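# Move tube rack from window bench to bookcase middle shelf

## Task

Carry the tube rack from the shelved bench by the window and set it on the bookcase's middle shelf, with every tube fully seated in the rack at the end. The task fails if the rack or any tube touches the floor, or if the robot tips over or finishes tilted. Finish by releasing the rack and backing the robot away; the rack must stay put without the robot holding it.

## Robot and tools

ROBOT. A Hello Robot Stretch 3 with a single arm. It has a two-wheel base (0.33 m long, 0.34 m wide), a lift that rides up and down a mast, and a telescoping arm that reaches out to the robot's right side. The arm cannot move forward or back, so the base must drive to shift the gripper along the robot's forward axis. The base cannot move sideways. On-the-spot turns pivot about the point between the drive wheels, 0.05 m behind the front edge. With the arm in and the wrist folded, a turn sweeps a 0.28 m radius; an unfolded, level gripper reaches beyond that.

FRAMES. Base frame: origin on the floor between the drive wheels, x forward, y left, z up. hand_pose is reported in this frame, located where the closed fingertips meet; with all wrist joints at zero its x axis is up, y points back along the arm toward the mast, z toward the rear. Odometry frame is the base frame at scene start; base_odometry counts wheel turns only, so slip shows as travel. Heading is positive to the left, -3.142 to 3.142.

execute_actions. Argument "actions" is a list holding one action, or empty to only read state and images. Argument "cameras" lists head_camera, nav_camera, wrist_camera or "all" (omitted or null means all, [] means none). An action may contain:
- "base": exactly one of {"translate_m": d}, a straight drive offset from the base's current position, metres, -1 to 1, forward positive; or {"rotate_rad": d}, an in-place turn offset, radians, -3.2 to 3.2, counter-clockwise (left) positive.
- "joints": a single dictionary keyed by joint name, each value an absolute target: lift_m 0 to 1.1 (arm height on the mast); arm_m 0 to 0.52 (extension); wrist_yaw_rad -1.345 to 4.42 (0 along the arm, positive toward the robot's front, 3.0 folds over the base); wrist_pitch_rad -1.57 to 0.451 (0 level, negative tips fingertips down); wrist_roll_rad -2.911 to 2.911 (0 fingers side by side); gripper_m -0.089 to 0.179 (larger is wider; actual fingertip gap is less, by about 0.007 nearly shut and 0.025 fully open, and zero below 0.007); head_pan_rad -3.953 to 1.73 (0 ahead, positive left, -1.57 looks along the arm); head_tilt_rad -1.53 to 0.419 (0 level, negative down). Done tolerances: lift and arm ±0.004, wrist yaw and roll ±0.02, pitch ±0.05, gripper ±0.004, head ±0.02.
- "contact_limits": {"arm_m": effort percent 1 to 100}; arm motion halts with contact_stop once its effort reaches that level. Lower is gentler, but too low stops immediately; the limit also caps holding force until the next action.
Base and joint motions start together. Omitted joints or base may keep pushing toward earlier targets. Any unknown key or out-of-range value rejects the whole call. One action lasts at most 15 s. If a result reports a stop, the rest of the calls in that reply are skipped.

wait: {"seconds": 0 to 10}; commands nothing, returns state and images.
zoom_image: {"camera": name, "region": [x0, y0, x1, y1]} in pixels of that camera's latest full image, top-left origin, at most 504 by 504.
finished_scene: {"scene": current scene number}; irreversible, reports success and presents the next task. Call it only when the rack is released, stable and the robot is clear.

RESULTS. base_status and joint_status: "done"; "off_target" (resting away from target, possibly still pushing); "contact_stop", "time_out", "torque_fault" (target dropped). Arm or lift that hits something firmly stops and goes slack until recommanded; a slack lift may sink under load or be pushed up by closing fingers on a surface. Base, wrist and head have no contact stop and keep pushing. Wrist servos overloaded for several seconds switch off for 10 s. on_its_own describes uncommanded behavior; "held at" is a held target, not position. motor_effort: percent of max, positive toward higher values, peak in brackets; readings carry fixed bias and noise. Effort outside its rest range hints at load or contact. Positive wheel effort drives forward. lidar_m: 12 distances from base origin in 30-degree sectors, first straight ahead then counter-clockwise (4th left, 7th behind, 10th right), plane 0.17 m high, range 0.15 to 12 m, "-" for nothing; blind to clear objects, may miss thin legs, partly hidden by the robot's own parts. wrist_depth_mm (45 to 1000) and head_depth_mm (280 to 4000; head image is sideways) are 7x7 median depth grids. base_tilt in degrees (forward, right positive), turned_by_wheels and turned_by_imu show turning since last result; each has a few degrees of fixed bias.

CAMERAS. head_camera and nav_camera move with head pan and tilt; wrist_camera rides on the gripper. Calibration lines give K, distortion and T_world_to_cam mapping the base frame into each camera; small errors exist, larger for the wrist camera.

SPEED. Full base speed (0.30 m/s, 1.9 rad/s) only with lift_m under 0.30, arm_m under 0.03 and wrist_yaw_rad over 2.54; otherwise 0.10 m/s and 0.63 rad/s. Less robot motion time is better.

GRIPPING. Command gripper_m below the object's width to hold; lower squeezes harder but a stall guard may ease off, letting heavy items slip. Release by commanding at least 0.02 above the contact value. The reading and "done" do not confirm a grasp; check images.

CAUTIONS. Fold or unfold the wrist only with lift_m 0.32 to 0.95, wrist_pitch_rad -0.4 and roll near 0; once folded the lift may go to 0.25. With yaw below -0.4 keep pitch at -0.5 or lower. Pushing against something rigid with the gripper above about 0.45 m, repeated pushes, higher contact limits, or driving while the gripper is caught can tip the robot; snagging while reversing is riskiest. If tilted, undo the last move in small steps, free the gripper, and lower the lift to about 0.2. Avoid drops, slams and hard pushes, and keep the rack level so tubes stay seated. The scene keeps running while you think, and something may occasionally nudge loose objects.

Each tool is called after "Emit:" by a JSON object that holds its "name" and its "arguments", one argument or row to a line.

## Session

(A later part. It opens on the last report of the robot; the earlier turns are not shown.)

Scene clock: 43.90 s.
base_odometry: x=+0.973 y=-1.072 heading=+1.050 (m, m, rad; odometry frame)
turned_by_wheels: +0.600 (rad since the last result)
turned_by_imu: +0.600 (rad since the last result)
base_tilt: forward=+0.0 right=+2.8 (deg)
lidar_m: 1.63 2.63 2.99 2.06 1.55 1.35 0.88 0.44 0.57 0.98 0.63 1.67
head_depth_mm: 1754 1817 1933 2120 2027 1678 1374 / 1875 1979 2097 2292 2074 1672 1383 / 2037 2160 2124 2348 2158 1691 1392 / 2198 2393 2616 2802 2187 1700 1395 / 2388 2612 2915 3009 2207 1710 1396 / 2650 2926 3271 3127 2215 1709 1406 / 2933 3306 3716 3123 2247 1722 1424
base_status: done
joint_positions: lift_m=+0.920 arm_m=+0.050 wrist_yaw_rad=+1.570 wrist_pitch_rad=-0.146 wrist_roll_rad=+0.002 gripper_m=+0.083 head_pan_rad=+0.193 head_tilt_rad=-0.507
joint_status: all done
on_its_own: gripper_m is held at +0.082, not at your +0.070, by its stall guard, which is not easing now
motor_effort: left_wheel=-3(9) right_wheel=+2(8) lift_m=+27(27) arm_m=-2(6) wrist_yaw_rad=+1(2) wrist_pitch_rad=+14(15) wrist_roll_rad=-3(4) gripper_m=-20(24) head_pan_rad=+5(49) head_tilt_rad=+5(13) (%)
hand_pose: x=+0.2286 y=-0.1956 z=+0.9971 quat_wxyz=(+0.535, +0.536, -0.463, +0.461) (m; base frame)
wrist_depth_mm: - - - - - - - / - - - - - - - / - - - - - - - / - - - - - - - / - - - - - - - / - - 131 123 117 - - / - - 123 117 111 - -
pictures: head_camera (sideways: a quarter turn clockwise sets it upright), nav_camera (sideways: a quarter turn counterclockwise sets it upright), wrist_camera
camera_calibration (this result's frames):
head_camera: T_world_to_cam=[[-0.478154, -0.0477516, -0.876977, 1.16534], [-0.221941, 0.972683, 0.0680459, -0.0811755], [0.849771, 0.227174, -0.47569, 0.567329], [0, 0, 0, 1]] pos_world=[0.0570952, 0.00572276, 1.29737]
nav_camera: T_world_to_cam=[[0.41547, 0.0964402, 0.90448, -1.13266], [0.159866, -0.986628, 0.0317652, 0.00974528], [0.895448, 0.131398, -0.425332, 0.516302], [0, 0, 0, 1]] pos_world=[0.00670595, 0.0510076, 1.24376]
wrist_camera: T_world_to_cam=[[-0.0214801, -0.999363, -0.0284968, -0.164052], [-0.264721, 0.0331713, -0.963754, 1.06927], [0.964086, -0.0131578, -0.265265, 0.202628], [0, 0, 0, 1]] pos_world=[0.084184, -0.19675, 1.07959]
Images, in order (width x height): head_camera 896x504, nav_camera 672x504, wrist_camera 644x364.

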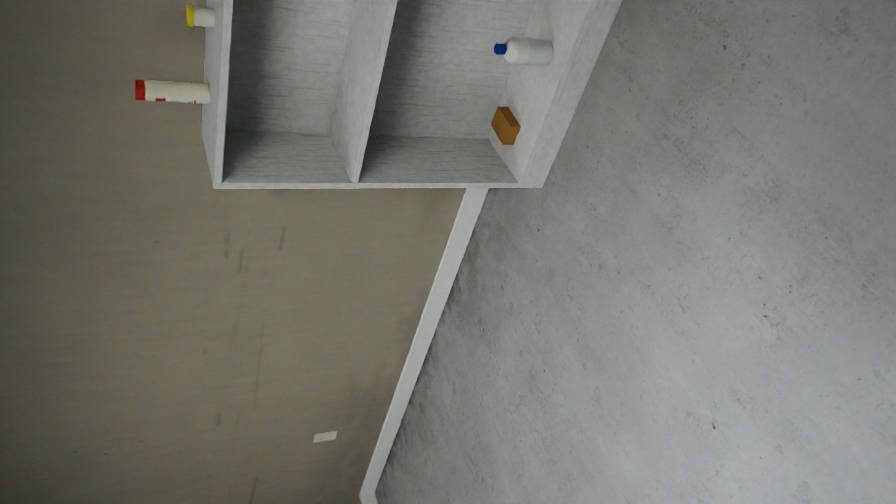

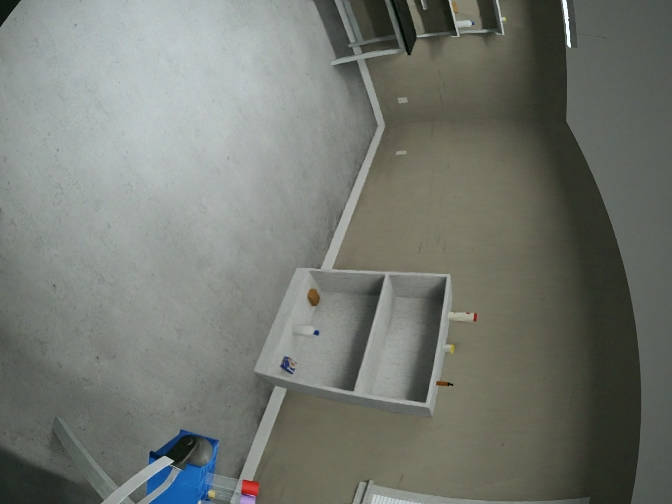

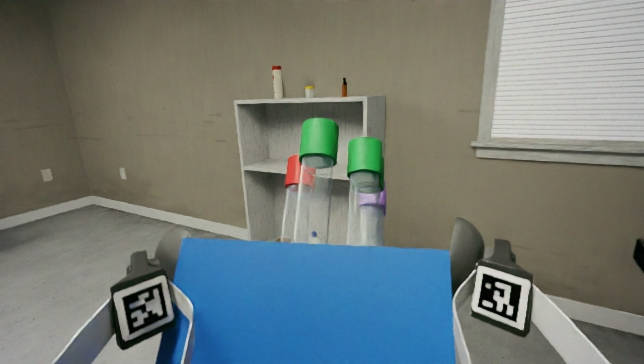

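Emit:
{"name": "execute_actions", "arguments": {
  "actions": [
    {"joints":{"wrist_pitch_rad":0.2},"base":{"rotate_rad":0.185}}
  ],
  "cameras": []
}}

Emit:
{"name": "execute_actions", "arguments": {
  "actions": [
    {"base":{"translate_m":1.0},"joints":{"lift_m":0.5,"arm_m":0}}
  ],
  "cameras": []
}}

Emit:
{"name": "execute_actions", "arguments": {
  "actions": [
    {"base":{"rotate_rad":0.785},"joints":{"head_pan_rad":-1.57,"head_tilt_rad":-0.8}}
  ],
  "cameras": []
}}

Emit:
{"name": "execute_actions", "arguments": {
  "actions": [
    {"base":{"translate_m":0.1},"joints":{"wrist_yaw_rad":0}}
  ]
}}

Scene clock: 45.30 s.
base_odometry: x=+0.973 y=-1.072 heading=+1.235 (m, m, rad; odometry frame)
turned_by_wheels: +0.185 (rad since the last result)
turned_by_imu: +0.185 (rad since the last result)
base_tilt: forward=+0.0 right=+2.6 (deg)
lidar_m: 1.82 3.26 3.55 1.87 1.88 0.88 0.44 0.44 0.57 1.05 0.62 1.63
head_depth_mm: 1974 2072 1976 2197 2100 1665 1377 / 2171 2319 2510 2669 2148 1666 1379 / 2432 2622 2849 2903 2168 1683 1389 / 2731 2964 3296 3082 2177 1698 1398 / 3105 3449 3890 3050 2196 1725 1399 / 3527 3862 - 3159 2229 1734 1407 / 3426 3628 3857 3127 2232 1747 1424
base_status: done
joint_positions: lift_m=+0.920 arm_m=+0.050 wrist_yaw_rad=+1.570 wrist_pitch_rad=+0.148 wrist_roll_rad=+0.002 gripper_m=+0.083 head_pan_rad=+0.193 head_tilt_rad=-0.507
joint_status: wrist_pitch_rad off_target (ended at +0.148, target +0.200)
on_its_own: gripper_m is held at +0.082, not at your +0.070, by its stall guard, which is not easing now
motor_effort: left_wheel=-4(9) right_wheel=+3(6) lift_m=+27(27) arm_m=-2(2) wrist_yaw_rad=+1(1) wrist_pitch_rad=+15(17) wrist_roll_rad=-3(3) gripper_m=-21(20) head_pan_rad=+4(4) head_tilt_rad=+4(4) (%)
hand_pose: x=+0.2356 y=-0.1955 z=+1.0724 quat_wxyz=(+0.462, +0.462, -0.536, +0.535) (m; base frame)
wrist_depth_mm: - - - - - - - / - - - - - - - / - - - - - - - / - - - - - - - / - - - - - - - / - - 130 123 117 - - / - - 123 117 111 - -
pictures: none
No camera images: the call's "cameras" was empty. Leave "cameras" out to get every camera's image.

Scene clock: 56.23 s.
base_odometry: x=+1.303 y=-0.128 heading=+1.235 (m, m, rad; odometry frame)
turned_by_wheels: +0.000 (rad since the last result)
turned_by_imu: -0.001 (rad since the last result)
base_tilt: forward=-0.1 right=+2.7 (deg)
lidar_m: 0.97 1.93 2.28 2.70 2.43 2.21 1.75 0.96 1.70 1.36 0.84 0.89
head_depth_mm: 1145 1217 1285 1350 1136 1274 1305 / 1257 1345 1442 1566 1698 1676 1381 / 1404 1492 1631 1783 1935 1681 1386 / 1555 1699 1877 2066 2130 1702 1401 / 1785 1967 2200 2471 2190 1710 1405 / 2070 2309 2639 2871 2215 1725 1404 / 2484 2834 3113 3187 2242 1744 1418
base_status: done
joint_positions: lift_m=+0.500 arm_m=+0.001 wrist_yaw_rad=+1.570 wrist_pitch_rad=+0.150 wrist_roll_rad=+0.002 gripper_m=+0.083 head_pan_rad=+0.193 head_tilt_rad=-0.507
joint_status: all done
joint sent to its limit — the command would take arm_m past its lower limit, so that joint was sent only as far as its limit.
on_its_own: gripper_m is held at +0.082, not at your +0.070, by its stall guard, which is not easing now
motor_effort: left_wheel=-3(6) right_wheel=+2(8) lift_m=+18(22) arm_m=-2(5) wrist_yaw_rad=+1(0) wrist_pitch_rad=+15(15) wrist_roll_rad=-3(3) gripper_m=-20(20) head_pan_rad=+4(4) head_tilt_rad=+4(5) (%)
hand_pose: x=+0.2356 y=-0.1467 z=+0.6534 quat_wxyz=(+0.461, +0.461, -0.536, +0.535) (m; base frame)
wrist_depth_mm: - - - - 797 708 677 / - - - 971 924 819 705 / - - - - 946 810 705 / - - - 897 809 774 687 / - - - 986 931 801 707 / - - 131 123 117 - 717 / - - 123 117 111 828 693
pictures: none
No camera images: the call's "cameras" was empty. Leave "cameras" out to get every camera's image.

Scene clock: 58.43 s.
base_odometry: x=+1.302 y=-0.128 heading=+2.020 (m, m, rad; odometry frame)
turned_by_wheels: +0.785 (rad since the last result)
turned_by_imu: +0.784 (rad since the last result)
base_tilt: forward=+0.0 right=+2.8 (deg)
lidar_m: 2.28 2.71 2.35 2.25 2.45 1.43 0.96 1.73 1.18 0.84 0.90 1.45
head_depth_mm: 977 1109 1271 1500 1576 1354 1176 / 926 872 1022 1390 1510 1351 1185 / 873 1060 1141 1388 1445 1370 1191 / 811 1051 1134 1411 1478 1374 1197 / 913 1042 1128 1395 1418 1375 1199 / 859 1036 1136 1381 1507 1382 1207 / 903 1026 1125 1371 1482 1373 1233
base_status: done
joint_positions: lift_m=+0.500 arm_m=+0.001 wrist_yaw_rad=+1.570 wrist_pitch_rad=+0.150 wrist_roll_rad=+0.002 gripper_m=+0.083 head_pan_rad=-1.563 head_tilt_rad=-0.790
joint_status: all done
on_its_own: gripper_m is held at +0.082, not at your +0.070, by its stall guard, which is not easing now
motor_effort: left_wheel=-3(9) right_wheel=+3(6) lift_m=+18(18) arm_m=-3(2) wrist_yaw_rad=+0(0) wrist_pitch_rad=+15(15) wrist_roll_rad=-3(3) gripper_m=-20(20) head_pan_rad=-4(48) head_tilt_rad=-5(30) (%)
hand_pose: x=+0.2356 y=-0.1467 z=+0.6534 quat_wxyz=(+0.461, +0.461, -0.536, +0.535) (m; base frame)
wrist_depth_mm: - - - - - - 986 / - - - - - - - / - - - - - - - / - - - - - - - / - - - - - - - / - - 131 123 117 - - / - - 123 117 111 - 992
pictures: none
No camera images: the call's "cameras" was empty. Leave "cameras" out to get every camera's image.

Scene clock: 60.50 s.
base_odometry: x=+1.259 y=-0.038 heading=+2.019 (m, m, rad; odometry frame)
turned_by_wheels: +0.000 (rad since the last result)
turned_by_imu: +0.000 (rad since the last result)
base_tilt: forward=+0.0 right=+2.9 (deg)
lidar_m: 2.19 2.63 2.35 2.25 1.90 1.50 1.06 1.72 0.87 0.87 0.91 1.44
head_depth_mm: 843 887 992 1411 1577 1353 1177 / 804 1059 1116 1354 1407 1319 1183 / 817 1049 1131 1413 1459 673 1257 / 896 1038 1118 1397 1411 1293 1191 / 799 1031 1129 1382 1484 1377 1205 / 902 1022 1128 1369 1489 1374 1214 / 895 1017 1119 1298 1395 1369 1217
base_status: done
joint_positions: lift_m=+0.500 arm_m=+0.001 wrist_yaw_rad=+0.002 wrist_pitch_rad=+0.150 wrist_roll_rad=+0.002 gripper_m=+0.083 head_pan_rad=-1.563 head_tilt_rad=-0.790
joint_status: all done
on_its_own: gripper_m is held at +0.082, not at your +0.070, by its stall guard, which is not easing now
motor_effort: left_wheel=-3(4) right_wheel=+2(8) lift_m=+19(19) arm_m=-2(3) wrist_yaw_rad=-2(4) wrist_pitch_rad=+15(15) wrist_roll_rad=-3(3) gripper_m=-20(20) head_pan_rad=-4(4) head_tilt_rad=-5(5) (%)
hand_pose: x=-0.0208 y=-0.4034 z=+0.6534 quat_wxyz=(+0.705, -0.052, -0.706, +0.054) (m; base frame)
wrist_depth_mm: 608 655 668 682 654 932 937 / 670 813 825 846 780 921 935 / 654 795 817 830 716 916 927 / 651 792 828 570 590 907 943 / 632 791 555 825 694 923 936 / 641 762 130 123 117 - 933 / 619 765 123 117 111 904 934
pictures: head_camera (sideways: a quarter turn clockwise sets it upright), nav_camera (sideways: a quarter turn counterclockwise sets it upright), wrist_camera
camera_calibration (this result's frames):
head_camera: T_world_to_cam=[[0.0392558, 0.70449, -0.708627, 0.942717], [0.997071, 0.0189732, 0.0740971, -0.0964632], [0.0656455, -0.70946, -0.701681, 0.86611], [0, 0, 0, 1]] pos_world=[0.00231718, -0.0478339, 1.28292]
nav_camera: T_world_to_cam=[[0.0202102, -0.661581, 0.749601, -0.928305], [-0.999118, 0.0142294, 0.0394961, 0.0067635], [-0.0367963, -0.749738, -0.660711, 0.828225], [0, 0, 0, 1]] pos_world=[0.0559944, 0.00670622, 1.24281]
wrist_camera: T_world_to_cam=[[-0.999411, 0.00868986, -0.0331904, 0.00246078], [0.0329313, -0.0284259, -0.999053, 0.683263], [-0.0096251, -0.999558, 0.028123, -0.260654], [0, 0, 0, 1]] pos_world=[-0.0225502, -0.241138, 0.690028]
Images, in order (width x height): head_camera 896x504, nav_camera 672x504, wrist_camera 644x364.

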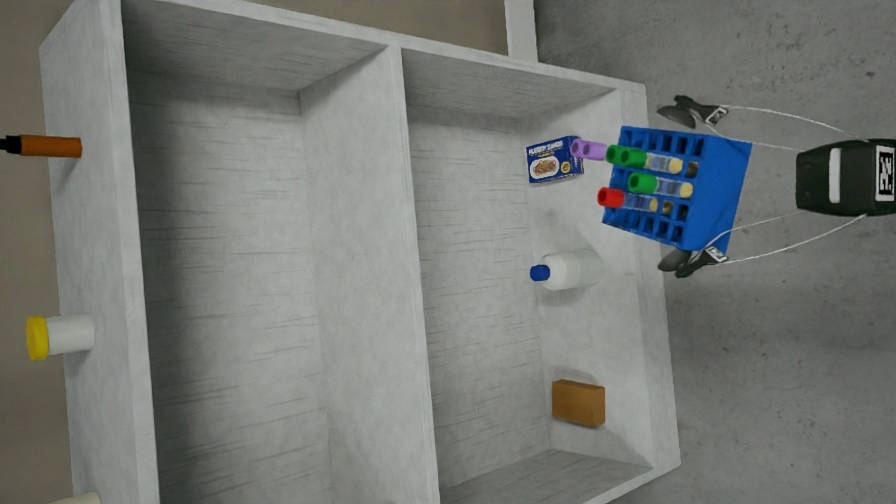

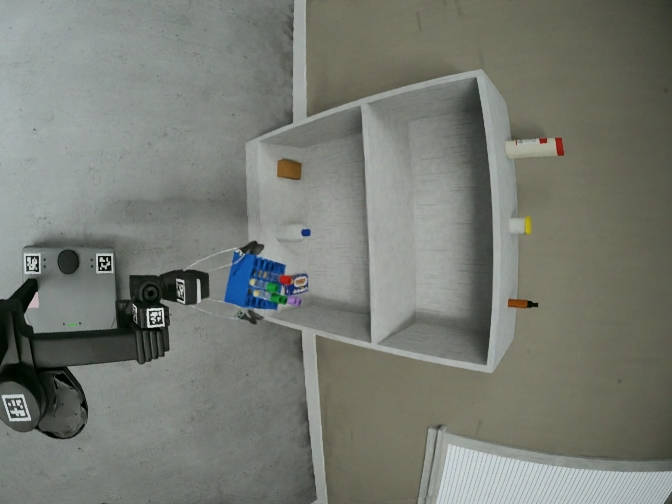

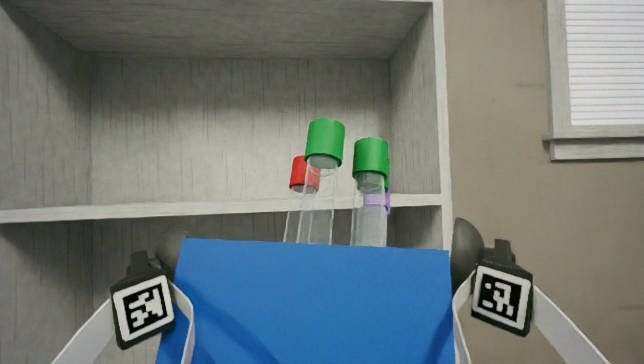

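Emit:
{"name": "execute_actions", "arguments": {
  "actions": [
    {"base":{"translate_m":0.2},"joints":{"lift_m":0.6,"arm_m":0.25,"wrist_pitch_rad":0.3}}
  ],
  "cameras": ["wrist_camera"]
}}

Emit:
{"name": "execute_actions", "arguments": {
  "actions": [
    {"joints":{"arm_m":0.52,"head_tilt_rad":-0.65}}
  ],
  "cameras": ["head_camera","wrist_camera"]
}}

Scene clock: 63.87 s.
base_odometry: x=+1.172 y=+0.143 heading=+2.019 (m, m, rad; odometry frame)
turned_by_wheels: +0.000 (rad since the last result)
turned_by_imu: +0.000 (rad since the last result)
base_tilt: forward=+0.1 right=+2.7 (deg)
lidar_m: 1.99 2.48 2.37 2.24 2.03 1.67 1.26 1.69 0.94 0.87 0.81 1.41
head_depth_mm: 838 1047 1120 1406 1443 1369 - / 854 1038 1121 1411 1534 1328 1180 / 786 1027 1115 811 - 1334 1188 / 895 1019 1113 1011 1478 1363 1193 / 794 1011 1113 1349 1455 1355 1201 / 860 1003 1099 1030 1453 1384 1199 / 883 833 923 1374 1569 1396 1213
base_status: done
joint_positions: lift_m=+0.600 arm_m=+0.250 wrist_yaw_rad=+0.001 wrist_pitch_rad=+0.251 wrist_roll_rad=+0.002 gripper_m=+0.083 head_pan_rad=-1.563 head_tilt_rad=-0.790
joint_status: all done
on_its_own: gripper_m is held at +0.082, not at your +0.070, by its stall guard, which is not easing now
motor_effort: left_wheel=-3(4) right_wheel=+2(8) lift_m=+27(28) arm_m=+2(1) wrist_yaw_rad=-2(3) wrist_pitch_rad=+15(19) wrist_roll_rad=-3(3) gripper_m=-20(19) head_pan_rad=-4(4) head_tilt_rad=-5(5) (%)
hand_pose: x=-0.0211 y=-0.6489 z=+0.7786 quat_wxyz=(+0.701, -0.088, -0.702, +0.089) (m; base frame)
wrist_depth_mm: 377 385 389 396 400 412 419 / 419 520 527 535 550 569 467 / 415 554 573 583 604 630 474 / 419 556 564 575 595 605 471 / 414 538 551 567 579 603 474 / 414 511 131 123 117 - 456 / 373 303 123 117 111 315 343
pictures: wrist_camera
camera_calibration (this result's frames):
wrist_camera: T_world_to_cam=[[-0.999397, 0.00647809, -0.0341223, 0.00773614], [0.033006, -0.128699, -0.991134, 0.730181], [-0.0108122, -0.991663, 0.128408, -0.582602], [0, 0, 0, 1]] pos_world=[-0.0226681, -0.483821, 0.798782]
Images, in order (width x height): wrist_camera 644x364.

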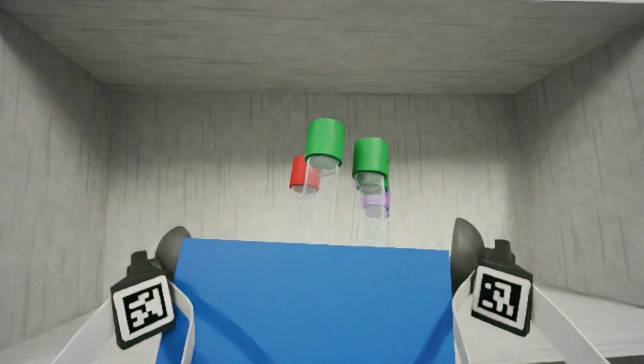

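Scene clock: 67.07 s.
base_odometry: x=+1.172 y=+0.143 heading=+2.019 (m, m, rad; odometry frame)
turned_by_wheels: +0.000 (rad since the last result)
turned_by_imu: +0.000 (rad since the last result)
base_tilt: forward=-0.1 right=+3.0 (deg)
lidar_m: 1.98 2.48 2.37 2.24 2.02 1.67 1.26 1.69 0.94 0.87 0.82 1.41
head_depth_mm: 930 935 1108 1068 1444 1368 - / 925 885 1106 1098 1464 1357 1258 / 920 827 1078 1010 1477 1331 1263 / 916 915 1084 1055 1410 1376 1269 / 888 846 1078 1106 1394 1370 1280 / 895 946 1068 1080 1181 1407 1284 / 900 952 856 975 1425 1524 1294
base_status: not commanded
joint_positions: lift_m=+0.600 arm_m=+0.520 wrist_yaw_rad=+0.001 wrist_pitch_rad=+0.251 wrist_roll_rad=+0.002 gripper_m=+0.083 head_pan_rad=-1.563 head_tilt_rad=-0.656
joint_status: all done
on_its_own: gripper_m is held at +0.082, not at your +0.070, by its stall guard, which is not easing now
motor_effort: left_wheel=-2(3) right_wheel=+2(2) lift_m=+26(26) arm_m=+2(5) wrist_yaw_rad=-2(1) wrist_pitch_rad=+14(15) wrist_roll_rad=-3(3) gripper_m=-19(21) head_pan_rad=-3(3) head_tilt_rad=+3(20) (%)
hand_pose: x=-0.0211 y=-0.9189 z=+0.7786 quat_wxyz=(+0.701, -0.088, -0.702, +0.089) (m; base frame)
wrist_depth_mm: 302 310 319 330 336 348 361 / 294 304 312 322 331 341 352 / 290 296 305 311 324 333 345 / 283 290 299 303 315 328 336 / 278 286 291 302 309 321 330 / 274 277 131 123 117 - 322 / 268 270 123 117 111 299 315
pictures: head_camera (sideways: a quarter turn clockwise sets it upright), wrist_camera
camera_calibration (this result's frames):
head_camera: T_world_to_cam=[[0.0401314, 0.603054, -0.79669, 1.05749], [0.996997, 0.0286833, 0.0719332, -0.0936584], [0.0662313, -0.797185, -0.600092, 0.733962], [0, 0, 0, 1]] pos_world=[0.00232721, -0.0499348, 1.28968]
wrist_camera: T_world_to_cam=[[-0.999397, 0.00649236, -0.0341221, 0.00949457], [0.0330039, -0.128703, -0.991134, 0.695428], [-0.0108264, -0.991662, 0.128411, -0.85036], [0, 0, 0, 1]] pos_world=[-0.0226693, -0.753827, 0.798782]
Images, in order (width x height): head_camera 896x504, wrist_camera 644x364.

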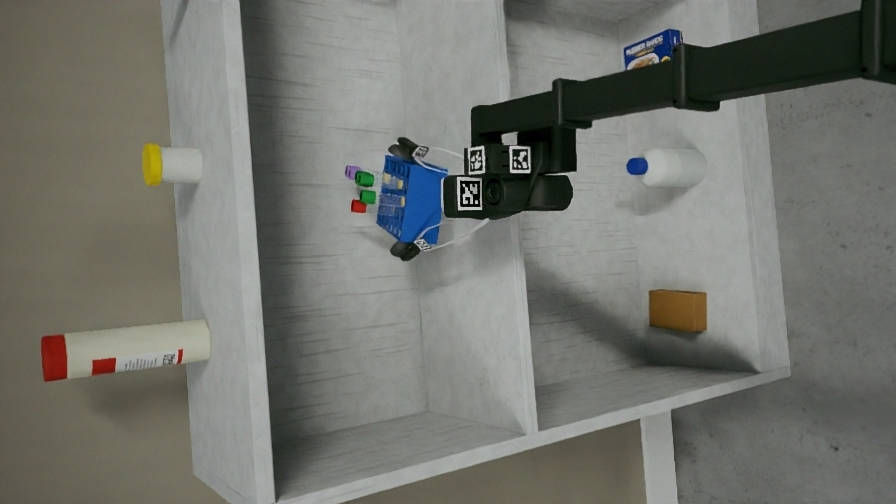

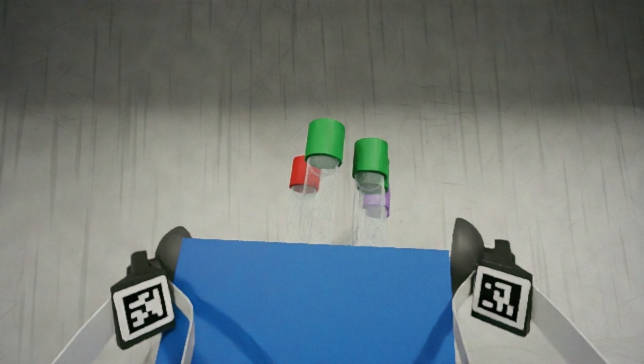

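Emit:
{"name": "execute_actions", "arguments": {
  "actions": [
    {"joints":{"lift_m":0.55,"wrist_pitch_rad":0.0}}
  ],
  "cameras": ["head_camera","wrist_camera"]
}}

Scene clock: 67.97 s.
base_odometry: x=+1.172 y=+0.143 heading=+2.019 (m, m, rad; odometry frame)
turned_by_wheels: +0.000 (rad since the last result)
turned_by_imu: +0.000 (rad since the last result)
base_tilt: forward=+0.1 right=+2.7 (deg)
lidar_m: 1.99 2.48 2.37 2.24 2.03 1.67 1.26 1.69 0.94 0.87 0.82 1.42
head_depth_mm: 934 938 1111 1068 1440 1389 1281 / 926 887 1103 1086 1441 1355 1253 / 925 833 1094 1034 1487 1334 1268 / 918 918 1087 1064 1409 1380 1273 / 889 846 1078 1116 1385 1365 1281 / 895 952 1070 1081 1182 1406 1282 / 904 955 860 985 1421 1520 1290
base_status: not commanded
joint_positions: lift_m=+0.575 arm_m=+0.520 wrist_yaw_rad=+0.001 wrist_pitch_rad=+0.088 wrist_roll_rad=+0.007 gripper_m=+0.083 head_pan_rad=-1.563 head_tilt_rad=-0.655
joint_status: lift_m contact_stop (moved -0.024 of -0.050); wrist_pitch_rad off_target (ended at +0.088, target +0.000)
on_its_own: gripper_m is held at +0.082, not at your +0.070, by its stall guard, which is not easing now; lift_m is slack since a contact_stop, until your next command for it (your +0.550 is given up); wrist_pitch_rad is at rest, and its effort (-26) is outside its rest range (-20 to +32)
motor_effort: left_wheel=-1(3) right_wheel=+2(2) lift_m=+20(23) arm_m=+2(2) wrist_yaw_rad=-2(2) wrist_pitch_rad=-26(32) wrist_roll_rad=-5(9) gripper_m=-21(20) head_pan_rad=-3(3) head_tilt_rad=+2(3) (%)
hand_pose: x=-0.0211 y=-0.9221 z=+0.7126 quat_wxyz=(+0.704, -0.030, -0.709, +0.031) (m; base frame)
wrist_depth_mm: 269 277 283 292 303 311 321 / 271 278 285 293 304 314 323 / 274 280 285 150 306 315 324 / 273 280 287 297 306 317 326 / 273 279 153 142 149 316 325 / 268 270 129 120 113 - 217 / 188 153 130 121 113 152 154
pictures: head_camera (sideways: a quarter turn clockwise sets it upright), wrist_camera
camera_calibration (this result's frames):
head_camera: T_world_to_cam=[[0.0401416, 0.602584, -0.797045, 1.05795], [0.996997, 0.0287148, 0.0719208, -0.0936424], [0.0662253, -0.797538, -0.599622, 0.733351], [0, 0, 0, 1]] pos_world=[0.00232672, -0.0499419, 1.28971]
wrist_camera: T_world_to_cam=[[-0.999248, 0.0113203, -0.0370931, 0.0138896], [0.0374566, 0.0337947, -0.998727, 0.784926], [-0.0100523, -0.999365, -0.0341933, -0.736276], [0, 0, 0, 1]] pos_world=[-0.0229228, -0.762492, 0.759266]
Images, in order (width x height): head_camera 896x504, wrist_camera 644x364.

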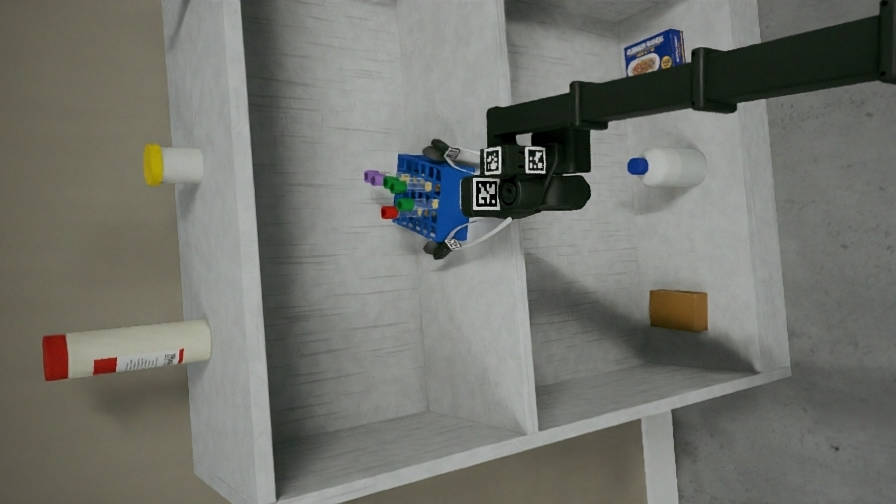

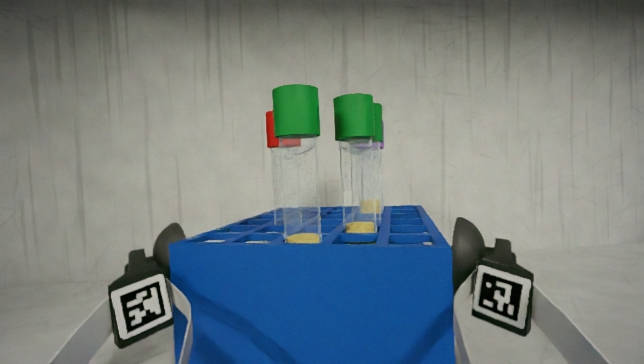

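Emit:
{"name": "execute_actions", "arguments": {
  "actions": [
    {"joints":{"lift_m":0.585,"wrist_pitch_rad":0.09,"gripper_m":0.17}}
  ],
  "cameras": []
}}

Emit:
{"name": "execute_actions", "arguments": {
  "actions": [
    {"joints":{"arm_m":0.1}}
  ],
  "cameras": ["wrist_camera"]
}}

Emit:
{"name": "finished_scene", "arguments": {
  "scene": 1
}}

Scene clock: 69.47 s.
base_odometry: x=+1.172 y=+0.143 heading=+2.019 (m, m, rad; odometry frame)
turned_by_wheels: +0.000 (rad since the last result)
turned_by_imu: +0.000 (rad since the last result)
base_tilt: forward=-0.2 right=+2.8 (deg)
lidar_m: 1.99 2.48 2.37 2.24 2.03 1.67 1.26 1.70 0.94 0.87 0.82 1.41
head_depth_mm: 930 937 1109 1069 1435 1374 1272 / 926 883 1104 1120 1443 1351 1254 / 920 829 1092 1062 1489 1331 1263 / 916 913 1086 1058 1407 1383 1268 / 886 846 1082 1111 1393 1368 1278 / 896 954 1072 1079 1182 1404 1280 / 902 957 857 979 1422 1519 1290
base_status: not commanded
joint_positions: lift_m=+0.585 arm_m=+0.520 wrist_yaw_rad=+0.001 wrist_pitch_rad=+0.069 wrist_roll_rad=+0.004 gripper_m=+0.170 head_pan_rad=-1.563 head_tilt_rad=-0.655
joint_status: all done
motor_effort: left_wheel=-2(2) right_wheel=+2(2) lift_m=+26(26) arm_m=+2(1) wrist_yaw_rad=-2(2) wrist_pitch_rad=+6(26) wrist_roll_rad=-4(7) gripper_m=+1(84) head_pan_rad=-4(4) head_tilt_rad=+3(3) (%)
hand_pose: x=-0.0211 y=-0.9220 z=+0.7171 quat_wxyz=(+0.705, -0.024, -0.708, +0.025) (m; base frame)
wrist_depth_mm: 266 273 280 288 297 306 315 / 268 275 282 288 302 311 319 / 270 276 284 144 302 314 323 / 271 278 286 295 305 314 326 / 274 280 194 162 153 315 326 / 265 172 128 120 113 225 228 / - 161 130 121 114 159 149
pictures: none
No camera images: the call's "cameras" was empty. Leave "cameras" out to get every camera's image.

Scene clock: 73.77 s.
base_odometry: x=+1.172 y=+0.143 heading=+2.019 (m, m, rad; odometry frame)
turned_by_wheels: +0.000 (rad since the last result)
turned_by_imu: +0.000 (rad since the last result)
base_tilt: forward=+0.0 right=+2.6 (deg)
lidar_m: 1.99 2.47 2.37 2.24 2.03 1.67 1.26 1.69 0.94 0.87 0.82 1.42
head_depth_mm: 933 940 1111 1071 1444 1359 1279 / 927 883 1104 1082 1436 1357 1284 / 923 832 1091 1032 1418 1334 - / 916 923 1088 1060 1408 1374 1271 / 891 847 1078 1108 1397 1367 1283 / 894 955 1074 1079 1182 1405 1282 / 905 951 859 985 1419 1525 1294
base_status: not commanded
joint_positions: lift_m=+0.585 arm_m=+0.100 wrist_yaw_rad=+0.001 wrist_pitch_rad=+0.069 wrist_roll_rad=+0.003 gripper_m=+0.170 head_pan_rad=-1.563 head_tilt_rad=-0.655
joint_status: all done
motor_effort: left_wheel=-2(3) right_wheel=+1(2) lift_m=+26(26) arm_m=-2(3) wrist_yaw_rad=-1(2) wrist_pitch_rad=+6(6) wrist_roll_rad=-3(4) gripper_m=+1(1) head_pan_rad=-3(3) head_tilt_rad=+3(3) (%)
hand_pose: x=-0.0212 y=-0.5026 z=+0.7171 quat_wxyz=(+0.706, -0.024, -0.708, +0.024) (m; base frame)
wrist_depth_mm: 448 567 611 631 638 613 544 / 471 634 684 707 716 671 548 / 463 632 690 706 725 681 554 / 465 622 696 701 722 670 556 / 699 510 520 532 566 541 535 / 694 685 700 731 749 772 824 / 709 649 699 730 747 752 565
pictures: wrist_camera
camera_calibration (this result's frames):
wrist_camera: T_world_to_cam=[[-0.999368, 0.0128582, -0.0331422, 0.00709158], [0.0337744, 0.0525457, -0.998047, 0.784073], [-0.0110916, -0.998536, -0.0529468, -0.302985], [0, 0, 0, 1]] pos_world=[-0.0227551, -0.343833, 0.766734]
Images, in order (width x height): wrist_camera 644x364.

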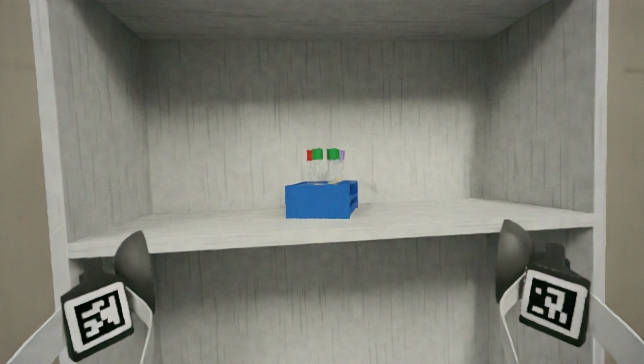

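The scene is finished: the task was done.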